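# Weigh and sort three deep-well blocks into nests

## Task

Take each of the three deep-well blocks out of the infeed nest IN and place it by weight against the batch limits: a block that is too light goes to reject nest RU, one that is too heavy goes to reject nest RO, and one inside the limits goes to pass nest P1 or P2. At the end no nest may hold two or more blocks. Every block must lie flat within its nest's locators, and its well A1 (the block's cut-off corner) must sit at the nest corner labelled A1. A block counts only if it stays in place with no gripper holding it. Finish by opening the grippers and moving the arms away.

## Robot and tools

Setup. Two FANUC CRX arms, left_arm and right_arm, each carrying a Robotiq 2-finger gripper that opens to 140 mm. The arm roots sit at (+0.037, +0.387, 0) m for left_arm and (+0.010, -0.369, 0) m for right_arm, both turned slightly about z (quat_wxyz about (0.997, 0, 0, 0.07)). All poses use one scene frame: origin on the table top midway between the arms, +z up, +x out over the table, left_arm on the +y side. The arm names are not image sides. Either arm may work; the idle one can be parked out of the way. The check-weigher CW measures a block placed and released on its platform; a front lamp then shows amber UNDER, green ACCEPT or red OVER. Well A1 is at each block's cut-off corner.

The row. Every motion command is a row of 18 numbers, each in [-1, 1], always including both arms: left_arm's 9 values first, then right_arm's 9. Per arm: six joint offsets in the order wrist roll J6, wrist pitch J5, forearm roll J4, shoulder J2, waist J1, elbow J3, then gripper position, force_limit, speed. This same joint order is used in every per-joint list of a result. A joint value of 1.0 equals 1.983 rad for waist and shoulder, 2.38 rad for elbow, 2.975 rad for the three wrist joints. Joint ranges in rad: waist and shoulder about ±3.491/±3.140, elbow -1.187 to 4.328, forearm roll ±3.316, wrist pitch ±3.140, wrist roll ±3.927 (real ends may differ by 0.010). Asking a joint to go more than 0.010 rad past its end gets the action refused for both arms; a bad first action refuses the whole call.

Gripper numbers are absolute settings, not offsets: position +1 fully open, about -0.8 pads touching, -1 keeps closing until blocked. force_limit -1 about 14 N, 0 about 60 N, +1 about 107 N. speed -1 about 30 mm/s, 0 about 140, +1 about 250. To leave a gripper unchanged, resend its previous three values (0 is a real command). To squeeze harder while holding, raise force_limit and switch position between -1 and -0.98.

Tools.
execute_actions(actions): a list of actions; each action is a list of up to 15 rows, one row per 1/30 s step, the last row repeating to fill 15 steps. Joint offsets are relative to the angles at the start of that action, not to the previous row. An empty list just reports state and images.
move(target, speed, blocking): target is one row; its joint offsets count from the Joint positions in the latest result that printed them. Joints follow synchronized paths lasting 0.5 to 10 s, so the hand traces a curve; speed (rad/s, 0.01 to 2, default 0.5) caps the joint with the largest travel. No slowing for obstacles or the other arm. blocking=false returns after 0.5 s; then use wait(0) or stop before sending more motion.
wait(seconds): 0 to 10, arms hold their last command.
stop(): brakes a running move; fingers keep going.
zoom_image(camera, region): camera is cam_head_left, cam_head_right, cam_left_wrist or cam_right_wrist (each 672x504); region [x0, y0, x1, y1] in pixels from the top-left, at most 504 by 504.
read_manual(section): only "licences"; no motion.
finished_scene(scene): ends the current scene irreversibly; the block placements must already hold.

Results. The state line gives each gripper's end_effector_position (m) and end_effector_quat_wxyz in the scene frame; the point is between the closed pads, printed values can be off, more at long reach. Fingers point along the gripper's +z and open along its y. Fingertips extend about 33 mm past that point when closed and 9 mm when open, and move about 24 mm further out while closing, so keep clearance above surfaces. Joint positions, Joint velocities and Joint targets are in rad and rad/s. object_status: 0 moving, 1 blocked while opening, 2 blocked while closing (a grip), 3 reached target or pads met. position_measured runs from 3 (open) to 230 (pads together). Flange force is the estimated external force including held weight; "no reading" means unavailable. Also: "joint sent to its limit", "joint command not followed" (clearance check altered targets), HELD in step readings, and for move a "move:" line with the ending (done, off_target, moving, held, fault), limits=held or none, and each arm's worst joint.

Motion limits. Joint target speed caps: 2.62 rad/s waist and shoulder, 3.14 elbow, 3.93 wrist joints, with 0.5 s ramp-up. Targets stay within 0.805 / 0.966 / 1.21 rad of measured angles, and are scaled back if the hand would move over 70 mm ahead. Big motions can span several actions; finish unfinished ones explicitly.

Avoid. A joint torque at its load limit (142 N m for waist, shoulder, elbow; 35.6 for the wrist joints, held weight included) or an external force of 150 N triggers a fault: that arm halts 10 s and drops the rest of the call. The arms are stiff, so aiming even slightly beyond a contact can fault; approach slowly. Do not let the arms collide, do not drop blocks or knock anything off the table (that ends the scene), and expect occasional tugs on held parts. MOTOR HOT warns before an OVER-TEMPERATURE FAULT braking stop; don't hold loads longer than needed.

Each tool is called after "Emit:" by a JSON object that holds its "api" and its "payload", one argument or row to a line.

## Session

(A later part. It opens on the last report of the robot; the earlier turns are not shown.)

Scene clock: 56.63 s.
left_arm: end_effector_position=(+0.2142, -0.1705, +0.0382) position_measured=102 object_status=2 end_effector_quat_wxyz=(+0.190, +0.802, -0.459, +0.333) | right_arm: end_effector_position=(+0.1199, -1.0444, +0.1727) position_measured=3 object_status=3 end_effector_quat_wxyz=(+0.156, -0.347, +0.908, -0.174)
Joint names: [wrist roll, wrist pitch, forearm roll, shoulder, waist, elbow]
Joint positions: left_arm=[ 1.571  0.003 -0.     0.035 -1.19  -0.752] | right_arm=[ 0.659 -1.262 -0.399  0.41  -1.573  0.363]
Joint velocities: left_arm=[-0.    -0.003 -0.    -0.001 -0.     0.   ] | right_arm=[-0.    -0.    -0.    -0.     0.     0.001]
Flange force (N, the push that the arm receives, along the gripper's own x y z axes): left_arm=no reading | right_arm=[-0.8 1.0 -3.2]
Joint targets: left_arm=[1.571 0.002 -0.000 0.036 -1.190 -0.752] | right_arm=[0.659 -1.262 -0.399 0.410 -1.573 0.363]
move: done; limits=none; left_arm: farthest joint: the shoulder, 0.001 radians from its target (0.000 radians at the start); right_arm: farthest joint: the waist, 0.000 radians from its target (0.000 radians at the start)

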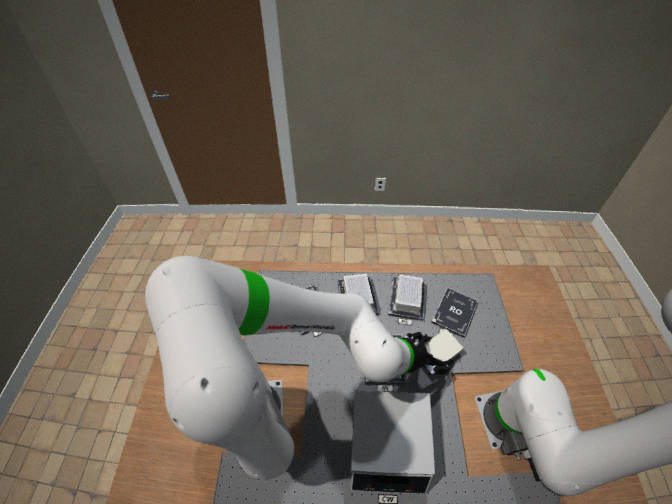

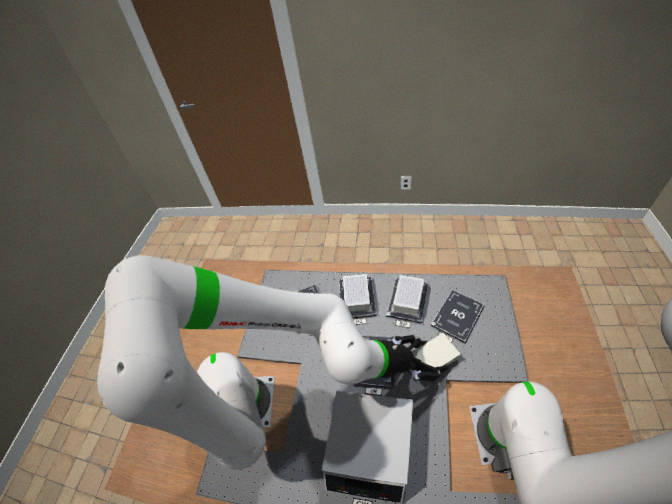

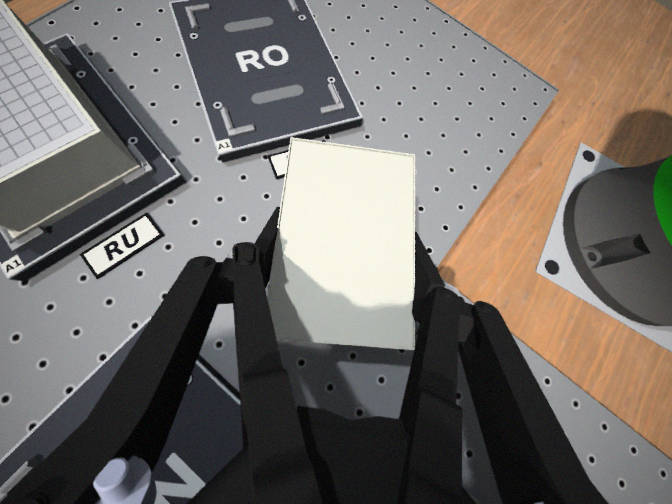

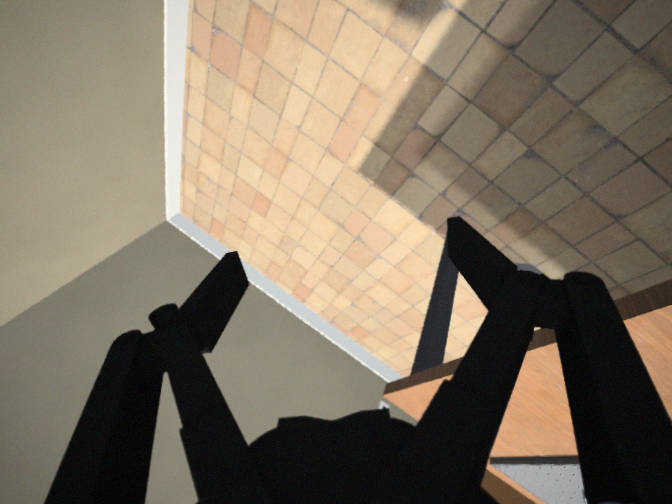

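Emit:
{"api": "move", "payload": {
  "target": [0,-0.0746,0,-0.0734,0,0.032,-0.98,0.3,0,0,0,0,0,0,0,1,0,0],
  "speed": 0.1
}}

Scene clock: 60.00 s.
left_arm: end_effector_position=(+0.2142, -0.1704, +0.1101) position_measured=103 object_status=2 end_effector_quat_wxyz=(+0.190, +0.802, -0.459, +0.332) | right_arm: end_effector_position=(+0.1199, -1.0444, +0.1727) position_measured=3 object_status=3 end_effector_quat_wxyz=(+0.156, -0.347, +0.908, -0.174)
Joint names: [wrist roll, wrist pitch, forearm roll, shoulder, waist, elbow]
Joint positions: left_arm=[ 1.571 -0.219 -0.    -0.11  -1.19  -0.676] | right_arm=[ 0.659 -1.262 -0.399  0.41  -1.573  0.363]
Joint velocities: left_arm=[ 0.    -0.002  0.    -0.004 -0.     0.001] | right_arm=[ 0.     0.    -0.    -0.001 -0.     0.001]
Flange force (N, the push that the arm receives, along the gripper's own x y z axes): left_arm=no reading | right_arm=[0.1 -1.4 -2.4]
Joint targets: left_arm=[1.571 -0.219 -0.000 -0.110 -1.190 -0.676] | right_arm=[0.659 -1.262 -0.399 0.410 -1.573 0.363]
move: done; limits=none; left_arm: farthest joint: the waist, 0.000 radians from its target (0.000 radians at the start); right_arm: farthest joint: the waist, 0.000 radians from its target (0.000 radians at the start)

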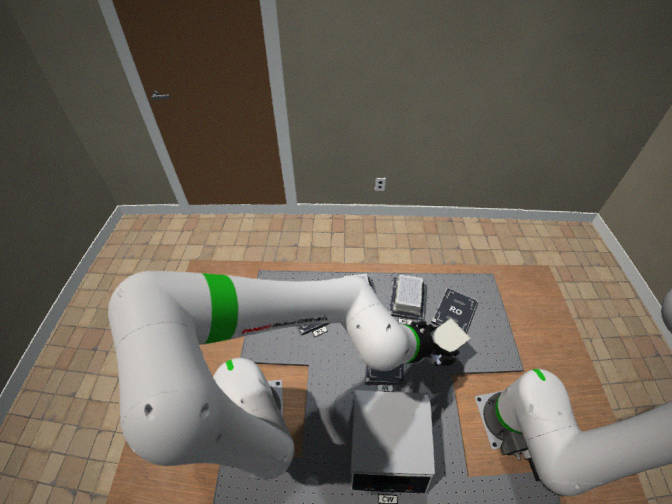

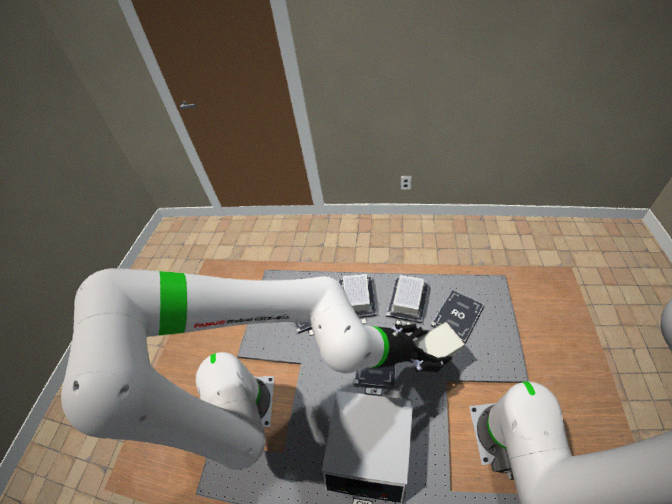

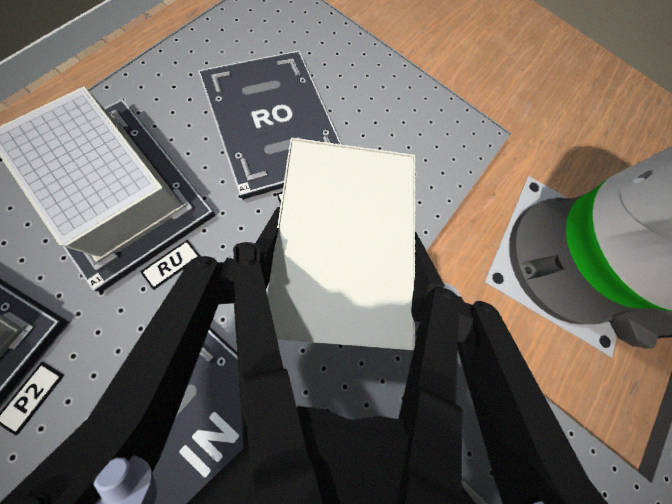

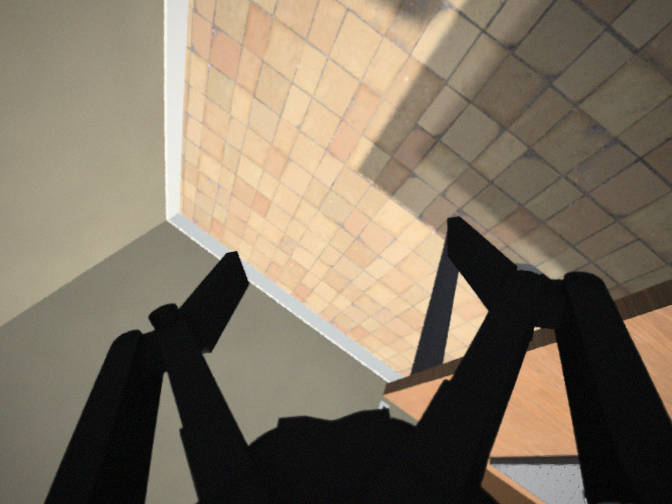

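Emit:
{"api": "move", "payload": {
  "target": [0,-0.4145,0,0.2093,0,0.3622,-0.98,0.3,0,0,0,0,0,0,0,1,0,0],
  "speed": 0.5
}}

Emit:
{"api": "move", "payload": {
  "target": [0,-0.2998,0,0.392,0,0.3714,-0.98,0.3,0,0,0,0,0,0,0,1,0,0],
  "speed": 0.4
}}

Scene clock: 63.60 s.
left_arm: end_effector_position=(+0.2041, -0.1530, +0.1686) position_measured=103 object_status=2 end_effector_quat_wxyz=(-0.000, +0.868, -0.497, +0.000) | right_arm: end_effector_position=(+0.1199, -1.0444, +0.1727) position_measured=3 object_status=3 end_effector_quat_wxyz=(+0.156, -0.347, +0.908, -0.174)
Joint names: [wrist roll, wrist pitch, forearm roll, shoulder, waist, elbow]
Joint positions: left_arm=[ 1.571 -1.452 -0.     0.305 -1.19   0.186] | right_arm=[ 0.659 -1.262 -0.399  0.41  -1.573  0.363]
Joint velocities: left_arm=[-0.    -0.003  0.001  0.001  0.     0.002] | right_arm=[ 0.    -0.002 -0.001  0.     0.     0.   ]
Flange force (N, the push that the arm receives, along the gripper's own x y z axes): left_arm=[-3.3 0.5 -0.4] | right_arm=[-1.2 -2.8 -3.6]
Joint targets: left_arm=[1.571 -1.452 -0.000 0.305 -1.190 0.186] | right_arm=[0.659 -1.262 -0.399 0.410 -1.573 0.363]
move: done; limits=none; left_arm: farthest joint: the waist, 0.000 radians from its target (0.000 radians at the start); right_arm: farthest joint: the waist, 0.000 radians from its target (0.000 radians at the start)

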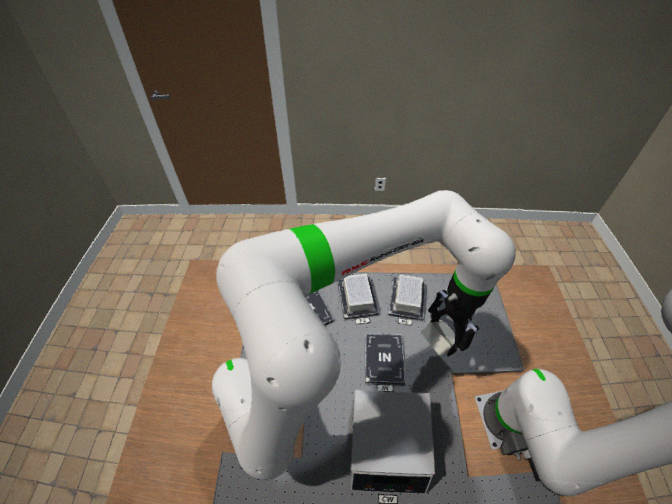

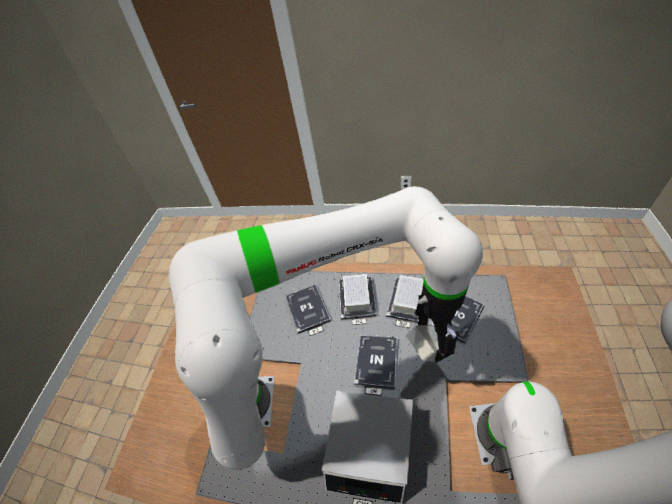

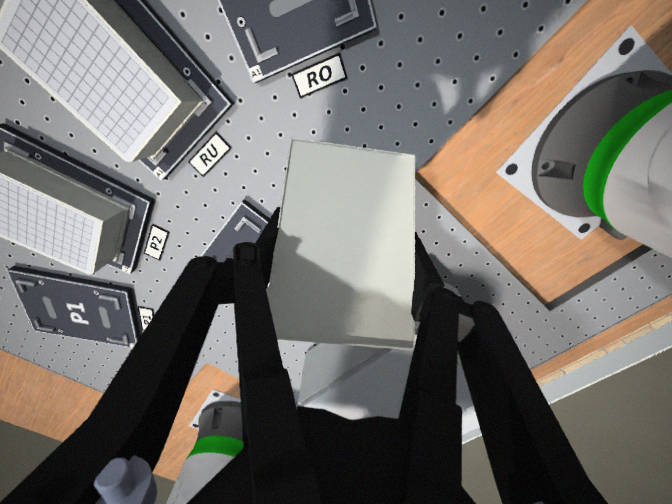

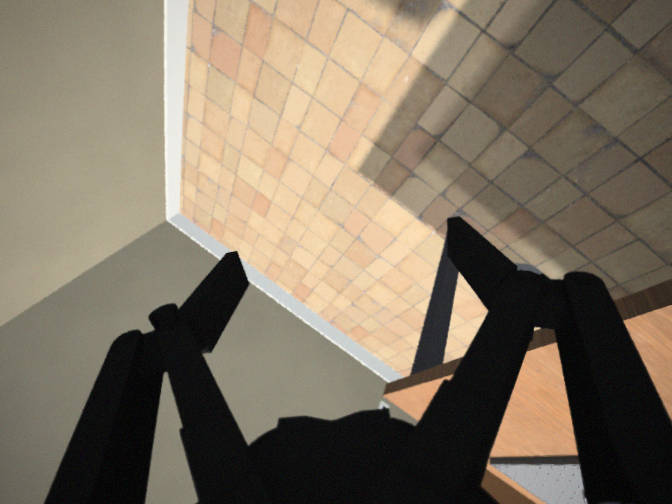

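Scene clock: 66.37 s.
left_arm: end_effector_position=(+0.1989, -0.1443, +0.1200) position_measured=103 object_status=2 end_effector_quat_wxyz=(-0.190, +0.802, -0.459, -0.332) | right_arm: end_effector_position=(+0.1199, -1.0444, +0.1727) position_measured=3 object_status=3 end_effector_quat_wxyz=(+0.156, -0.347, +0.908, -0.174)
Joint names: [wrist roll, wrist pitch, forearm roll, shoulder, waist, elbow]
Joint positions: left_arm=[ 1.571 -2.344 -0.     1.082 -1.19   1.07 ] | right_arm=[ 0.659 -1.262 -0.399  0.41  -1.573  0.363]
Joint velocities: left_arm=[-0.    -0.001  0.001  0.002  0.     0.001] | right_arm=[ 0.    -0.001 -0.     0.     0.    -0.001]
Flange force (N, the push that the arm receives, along the gripper's own x y z axes): left_arm=no reading | right_arm=[-0.3 0.2 -2.1]
Joint targets: left_arm=[1.571 -2.344 -0.000 1.082 -1.190 1.070] | right_arm=[0.659 -1.262 -0.399 0.410 -1.573 0.363]
move: done; limits=none; left_arm: farthest joint: the waist, 0.000 radians from its target (0.000 radians at the start); right_arm: farthest joint: the waist, 0.000 radians from its target (0.000 radians at the start)

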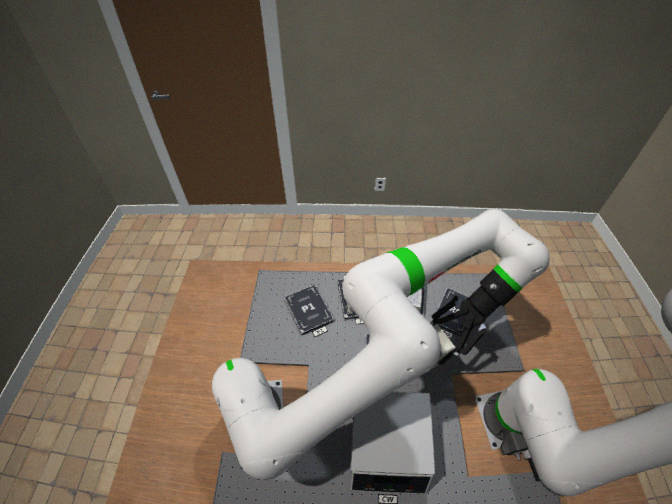

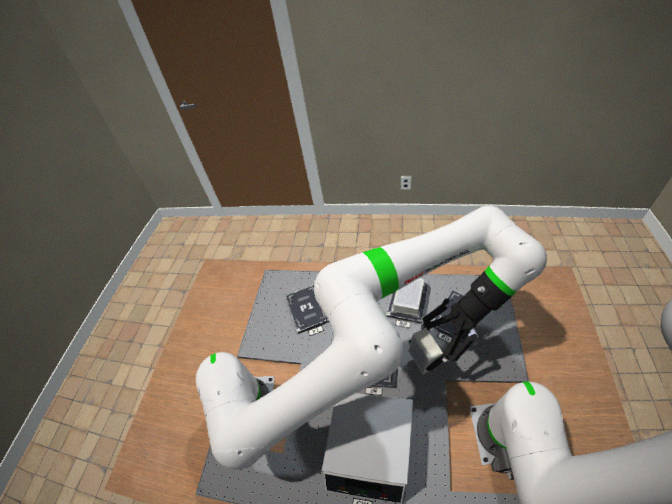

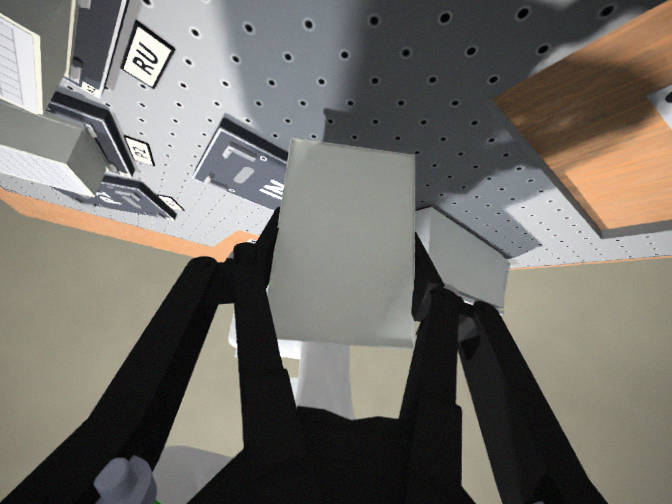

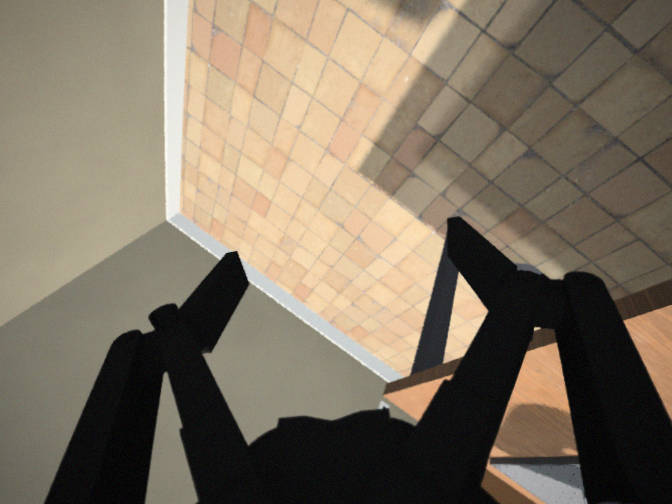

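Lower with the shoulder (also moves outward slightly): dq2 .042.

Emit:
{"api": "move", "payload": {
  "target": [0,0.0141,0,0.0212,0,0,-0.98,0.3,0,0,0,0,0,0,0,1,0,0],
  "speed": 0.03
}}

Emit:
{"api": "move", "payload": {
  "target": [0,0.0063,0,0,0,-0.0079,-1,-0.6,0,0,0,0,0,0,0,1,0,0],
  "speed": 0.02
}}

Scene clock: 68.23 s.
left_arm: end_effector_position=(+0.2025, -0.1504, +0.0867) position_measured=103 object_status=2 end_effector_quat_wxyz=(-0.190, +0.802, -0.459, -0.332) | right_arm: end_effector_position=(+0.1199, -1.0444, +0.1727) position_measured=3 object_status=3 end_effector_quat_wxyz=(+0.156, -0.347, +0.908, -0.174)
Joint names: [wrist roll, wrist pitch, forearm roll, shoulder, waist, elbow]
Joint positions: left_arm=[ 1.571 -2.302 -0.     1.124 -1.19   1.07 ] | right_arm=[ 0.659 -1.262 -0.399  0.41  -1.573  0.363]
Joint velocities: left_arm=[ 0.     0.002  0.001  0.002  0.    -0.   ] | right_arm=[-0.    -0.001 -0.    -0.     0.    -0.001]
Flange force (N, the push that the arm receives, along the gripper's own x y z axes): left_arm=no reading | right_arm=[-0.2 -0.7 -3.3]
Joint targets: left_arm=[1.571 -2.302 -0.000 1.124 -1.190 1.070] | right_arm=[0.659 -1.262 -0.399 0.410 -1.573 0.363]
move: done; limits=none; left_arm: farthest joint: the waist, 0.000 radians from its target (0.000 radians at the start); right_arm: farthest joint: the waist, 0.000 radians from its target (0.000 radians at the start)

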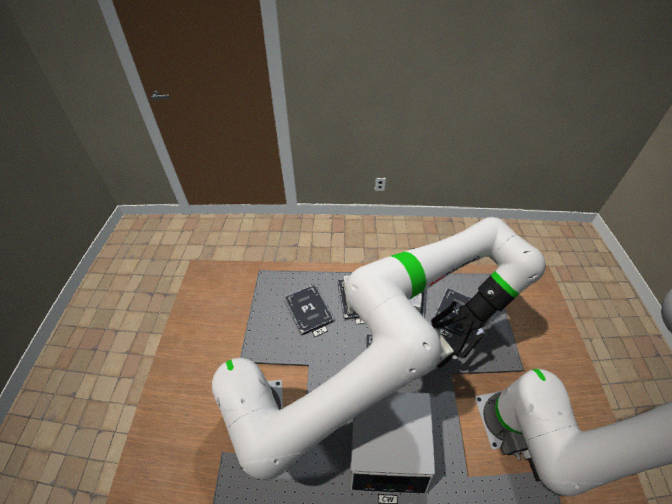

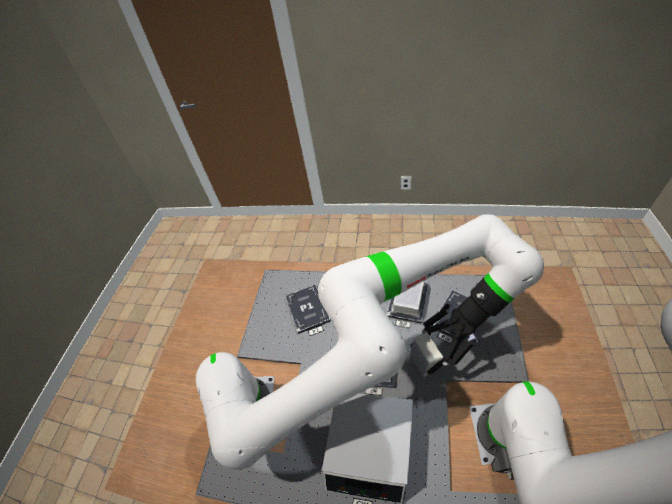

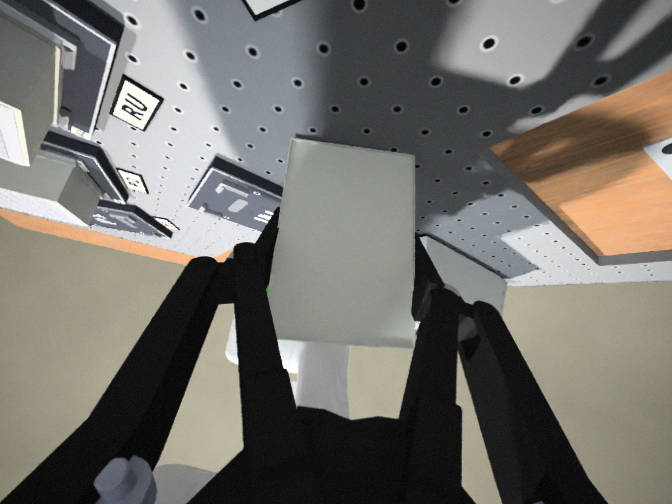

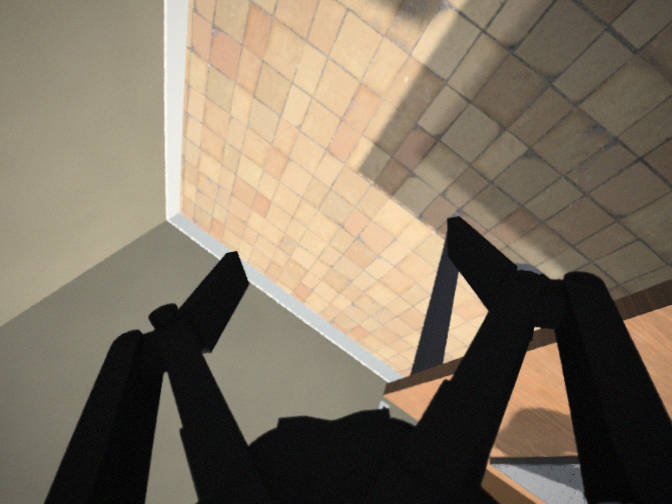

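Scene clock: 69.43 s.
left_arm: end_effector_position=(+0.2022, -0.1499, +0.0789) position_measured=103 object_status=2 end_effector_quat_wxyz=(-0.190, +0.802, -0.459, -0.332) | right_arm: end_effector_position=(+0.1199, -1.0444, +0.1727) position_measured=3 object_status=3 end_effector_quat_wxyz=(+0.156, -0.347, +0.908, -0.174)
Joint names: [wrist roll, wrist pitch, forearm roll, shoulder, waist, elbow]
Joint positions: left_arm=[ 1.571 -2.284 -0.     1.124 -1.19   1.051] | right_arm=[ 0.659 -1.262 -0.399  0.41  -1.573  0.363]
Joint velocities: left_arm=[ 0.     0.004 -0.    -0.     0.    -0.001] | right_arm=[ 0.    -0.001  0.    -0.001 -0.     0.   ]
Flange force (N, the push that the arm receives, along the gripper's own x y z axes): left_arm=no reading | right_arm=[-2.5 2.9 -2.1]
Joint targets: left_arm=[1.571 -2.283 -0.000 1.124 -1.190 1.051] | right_arm=[0.659 -1.262 -0.399 0.410 -1.573 0.363]
move: done; limits=none; left_arm: farthest joint: the waist, 0.000 radians from its target (0.000 radians at the start); right_arm: farthest joint: the waist, 0.000 radians from its target (0.000 radians at the start)

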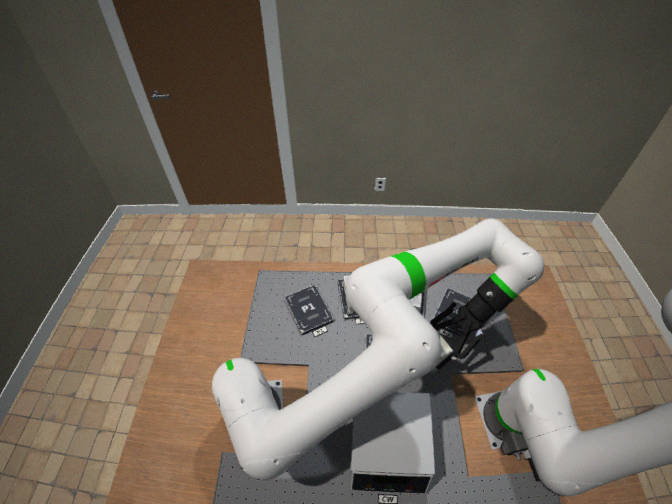

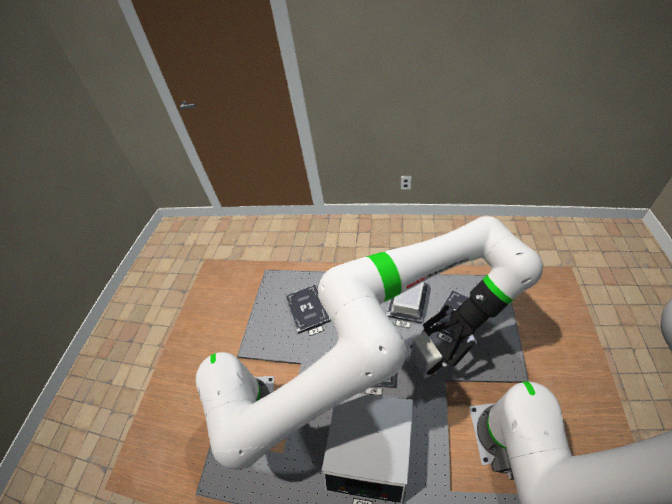

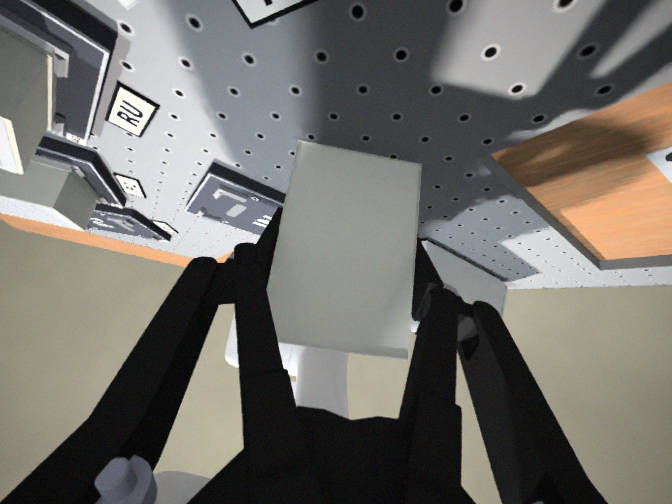

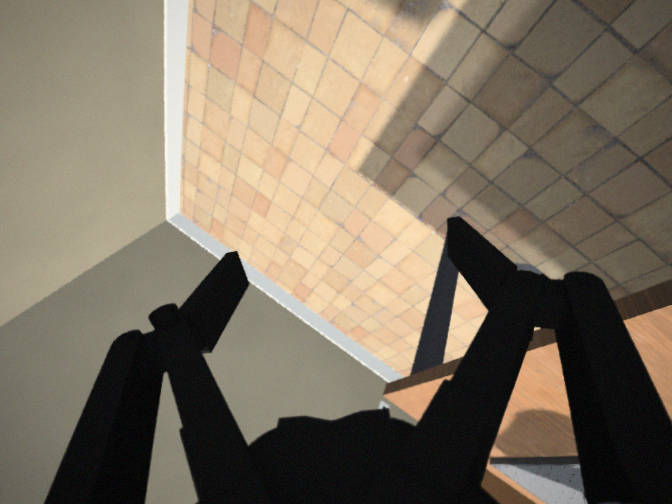

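Emit:
{"api": "move", "payload": {
  "target": [0,0,0,0,0,0,0.7,0,-0.5,0,0,0,0,0,0,1,0,0]
}}

Emit:
{"api": "move", "payload": {
  "target": [0,0.2795,0,-0.413,0,-0.3634,0.7,0,0,0,0,0,0,0,0,1,0,0]
}}

Emit:
{"api": "move", "payload": {
  "target": [0,0.4376,0,-0.238,0,-0.4151,0.7,0,0,0,0,0,0,0,0,1,0,0]
}}

Scene clock: 70.33 s.
left_arm: end_effector_position=(+0.2022, -0.1499, +0.0789) position_measured=41 object_status=3 end_effector_quat_wxyz=(-0.190, +0.802, -0.459, -0.332) | right_arm: end_effector_position=(+0.1199, -1.0444, +0.1727) position_measured=3 object_status=3 end_effector_quat_wxyz=(+0.156, -0.347, +0.908, -0.174)
Joint names: [wrist roll, wrist pitch, forearm roll, shoulder, waist, elbow]
Joint positions: left_arm=[ 1.571 -2.284 -0.     1.124 -1.19   1.051] | right_arm=[ 0.659 -1.262 -0.399  0.41  -1.573  0.363]
Joint velocities: left_arm=[ 0.     0.    -0.001  0.001  0.    -0.   ] | right_arm=[-0.    -0.001  0.     0.001 -0.     0.   ]
Flange force (N, the push that the arm receives, along the gripper's own x y z axes): left_arm=no reading | right_arm=[-2.1 0.5 -1.9]
Joint targets: left_arm=[1.571 -2.284 -0.000 1.124 -1.190 1.051] | right_arm=[0.659 -1.262 -0.399 0.410 -1.573 0.363]
move: done; limits=none; left_arm: farthest joint: the waist, 0.000 radians from its target (0.000 radians at the start); right_arm: farthest joint: the waist, 0.000 radians from its target (0.000 radians at the start)

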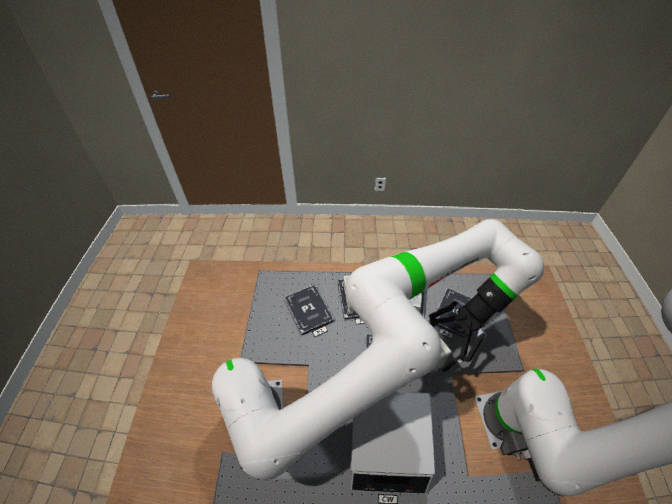

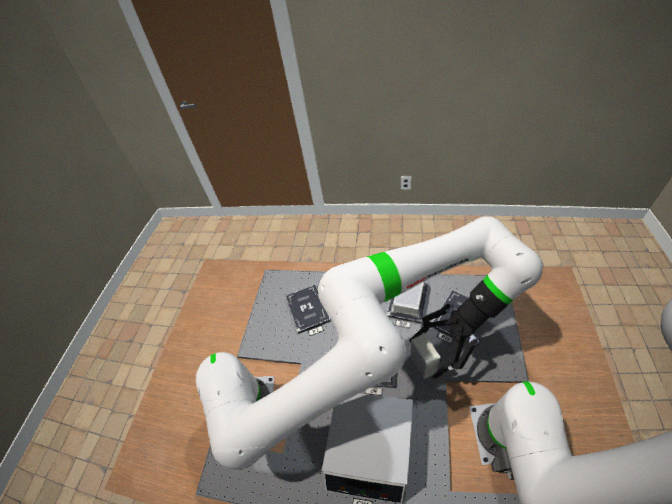

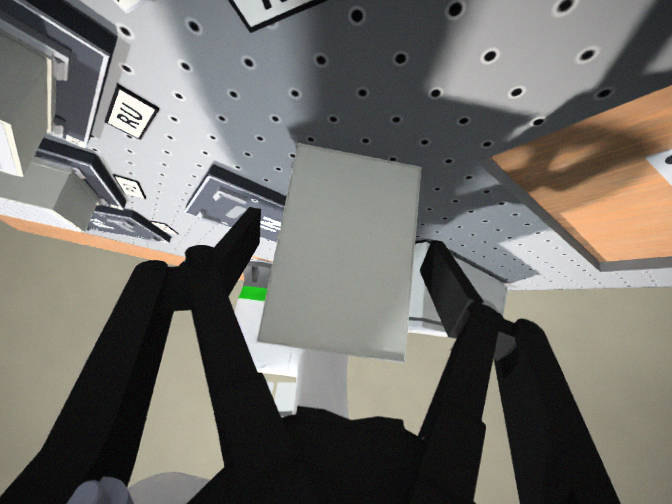

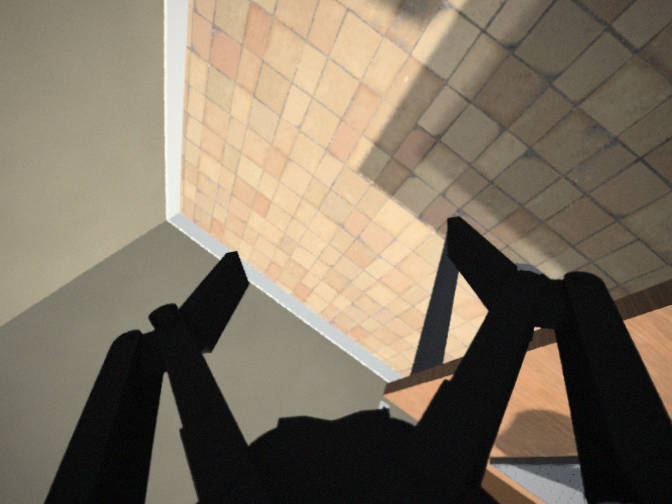

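Scene clock: 72.63 s.
left_arm: end_effector_position=(+0.2041, -0.1530, +0.1688) position_measured=41 object_status=3 end_effector_quat_wxyz=(-0.000, +0.868, -0.497, +0.000) | right_arm: end_effector_position=(+0.1199, -1.0444, +0.1727) position_measured=3 object_status=3 end_effector_quat_wxyz=(+0.156, -0.347, +0.908, -0.174)
Joint names: [wrist roll, wrist pitch, forearm roll, shoulder, waist, elbow]
Joint positions: left_arm=[ 1.571 -1.452 -0.     0.305 -1.19   0.186] | right_arm=[ 0.659 -1.262 -0.399  0.41  -1.573  0.363]
Joint velocities: left_arm=[-0.     0.001 -0.001 -0.001 -0.    -0.002] | right_arm=[-0.     0.001  0.     0.001 -0.     0.   ]
Flange force (N, the push that the arm receives, along the gripper's own x y z axes): left_arm=[-2.8 0.7 -1.1] | right_arm=[-2.5 0.4 -2.4]
Joint targets: left_arm=[1.571 -1.452 -0.000 0.305 -1.190 0.186] | right_arm=[0.659 -1.262 -0.399 0.410 -1.573 0.363]
move: done; limits=none; left_arm: farthest joint: the waist, 0.000 radians from its target (0.000 radians at the start); right_arm: farthest joint: the waist, 0.000 radians from its target (0.000 radians at the start)

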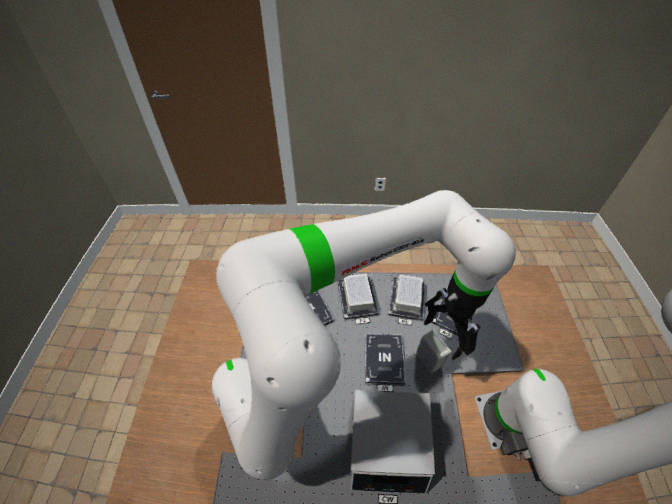

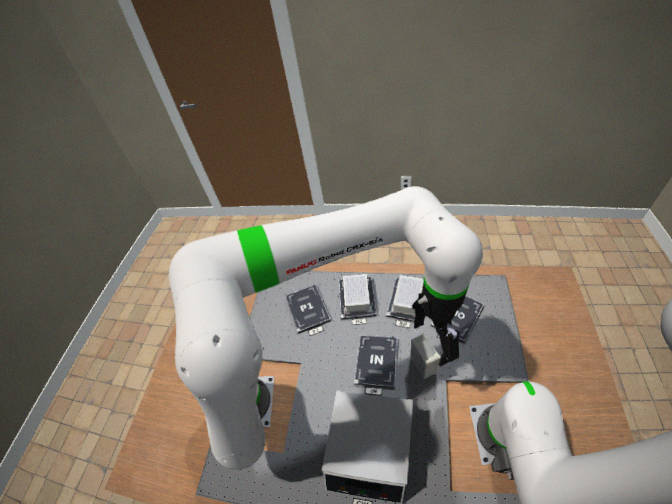

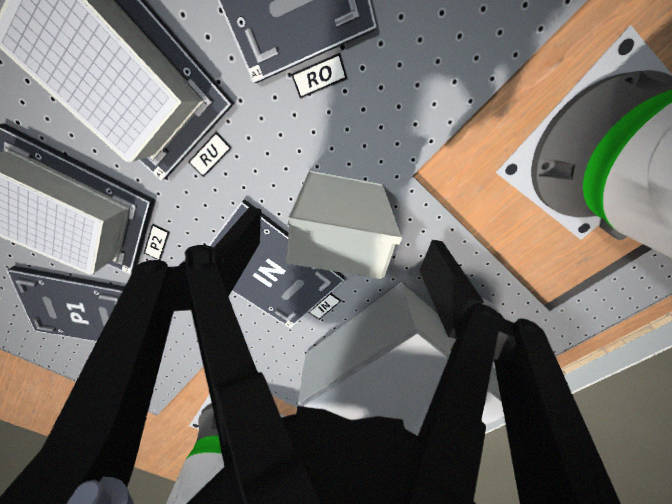

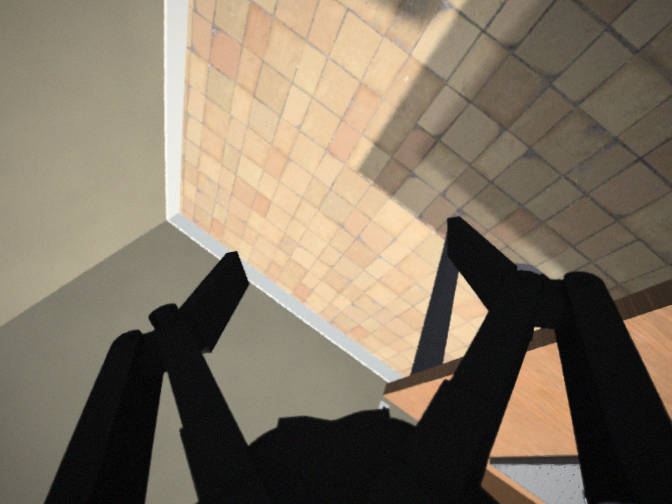

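Scene clock: 75.80 s.
left_arm: end_effector_position=(+0.1940, -0.1361, +0.0825) position_measured=41 object_status=3 end_effector_quat_wxyz=(+0.190, +0.802, -0.459, +0.332) | right_arm: end_effector_position=(+0.1199, -1.0444, +0.1727) position_measured=3 object_status=3 end_effector_quat_wxyz=(+0.156, -0.347, +0.908, -0.174)
Joint names: [wrist roll, wrist pitch, forearm roll, shoulder, waist, elbow]
Joint positions: left_arm=[ 1.571 -0.151 -0.    -0.167 -1.19  -0.801] | right_arm=[ 0.659 -1.262 -0.399  0.41  -1.573  0.363]
Joint velocities: left_arm=[-0.     0.002 -0.     0.     0.    -0.002] | right_arm=[ 0.    -0.    -0.001 -0.     0.     0.001]
Flange force (N, the push that the arm receives, along the gripper's own x y z axes): left_arm=no reading | right_arm=[-3.4 2.1 -3.2]
Joint targets: left_arm=[1.571 -0.150 -0.000 -0.167 -1.190 -0.802] | right_arm=[0.659 -1.262 -0.399 0.410 -1.573 0.363]
move: done; limits=none; left_arm: farthest joint: the waist, 0.000 radians from its target (0.000 radians at the start); right_arm: farthest joint: the waist, 0.000 radians from its target (0.000 radians at the start)

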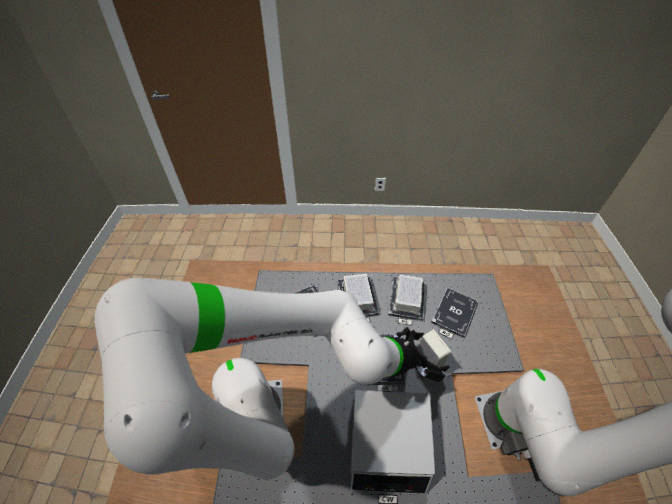

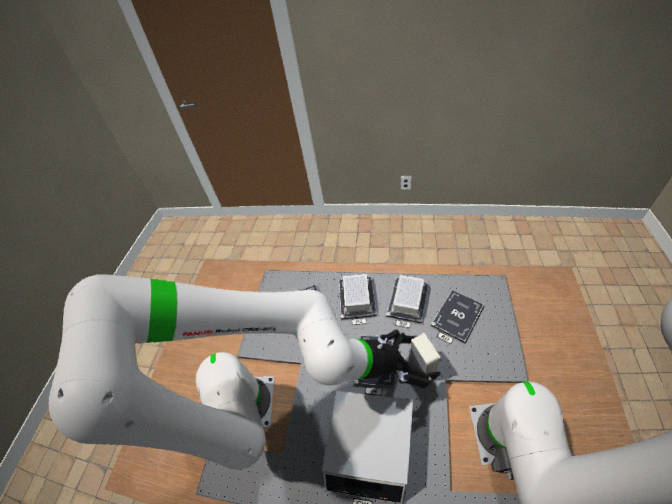

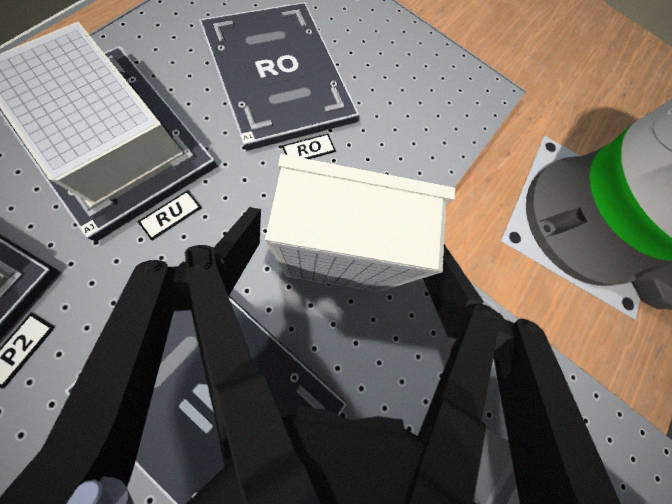

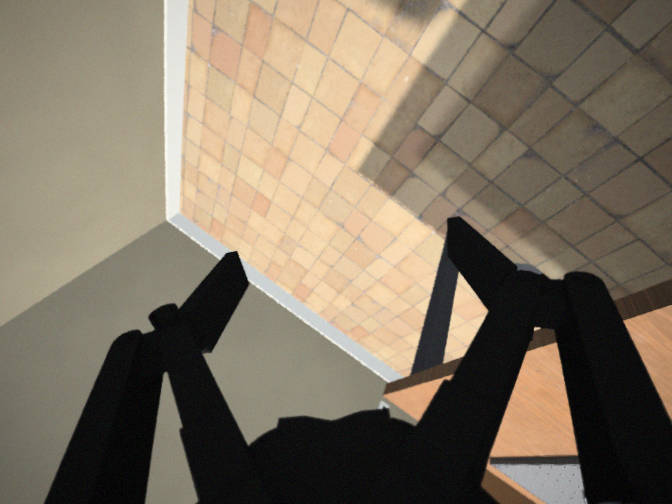

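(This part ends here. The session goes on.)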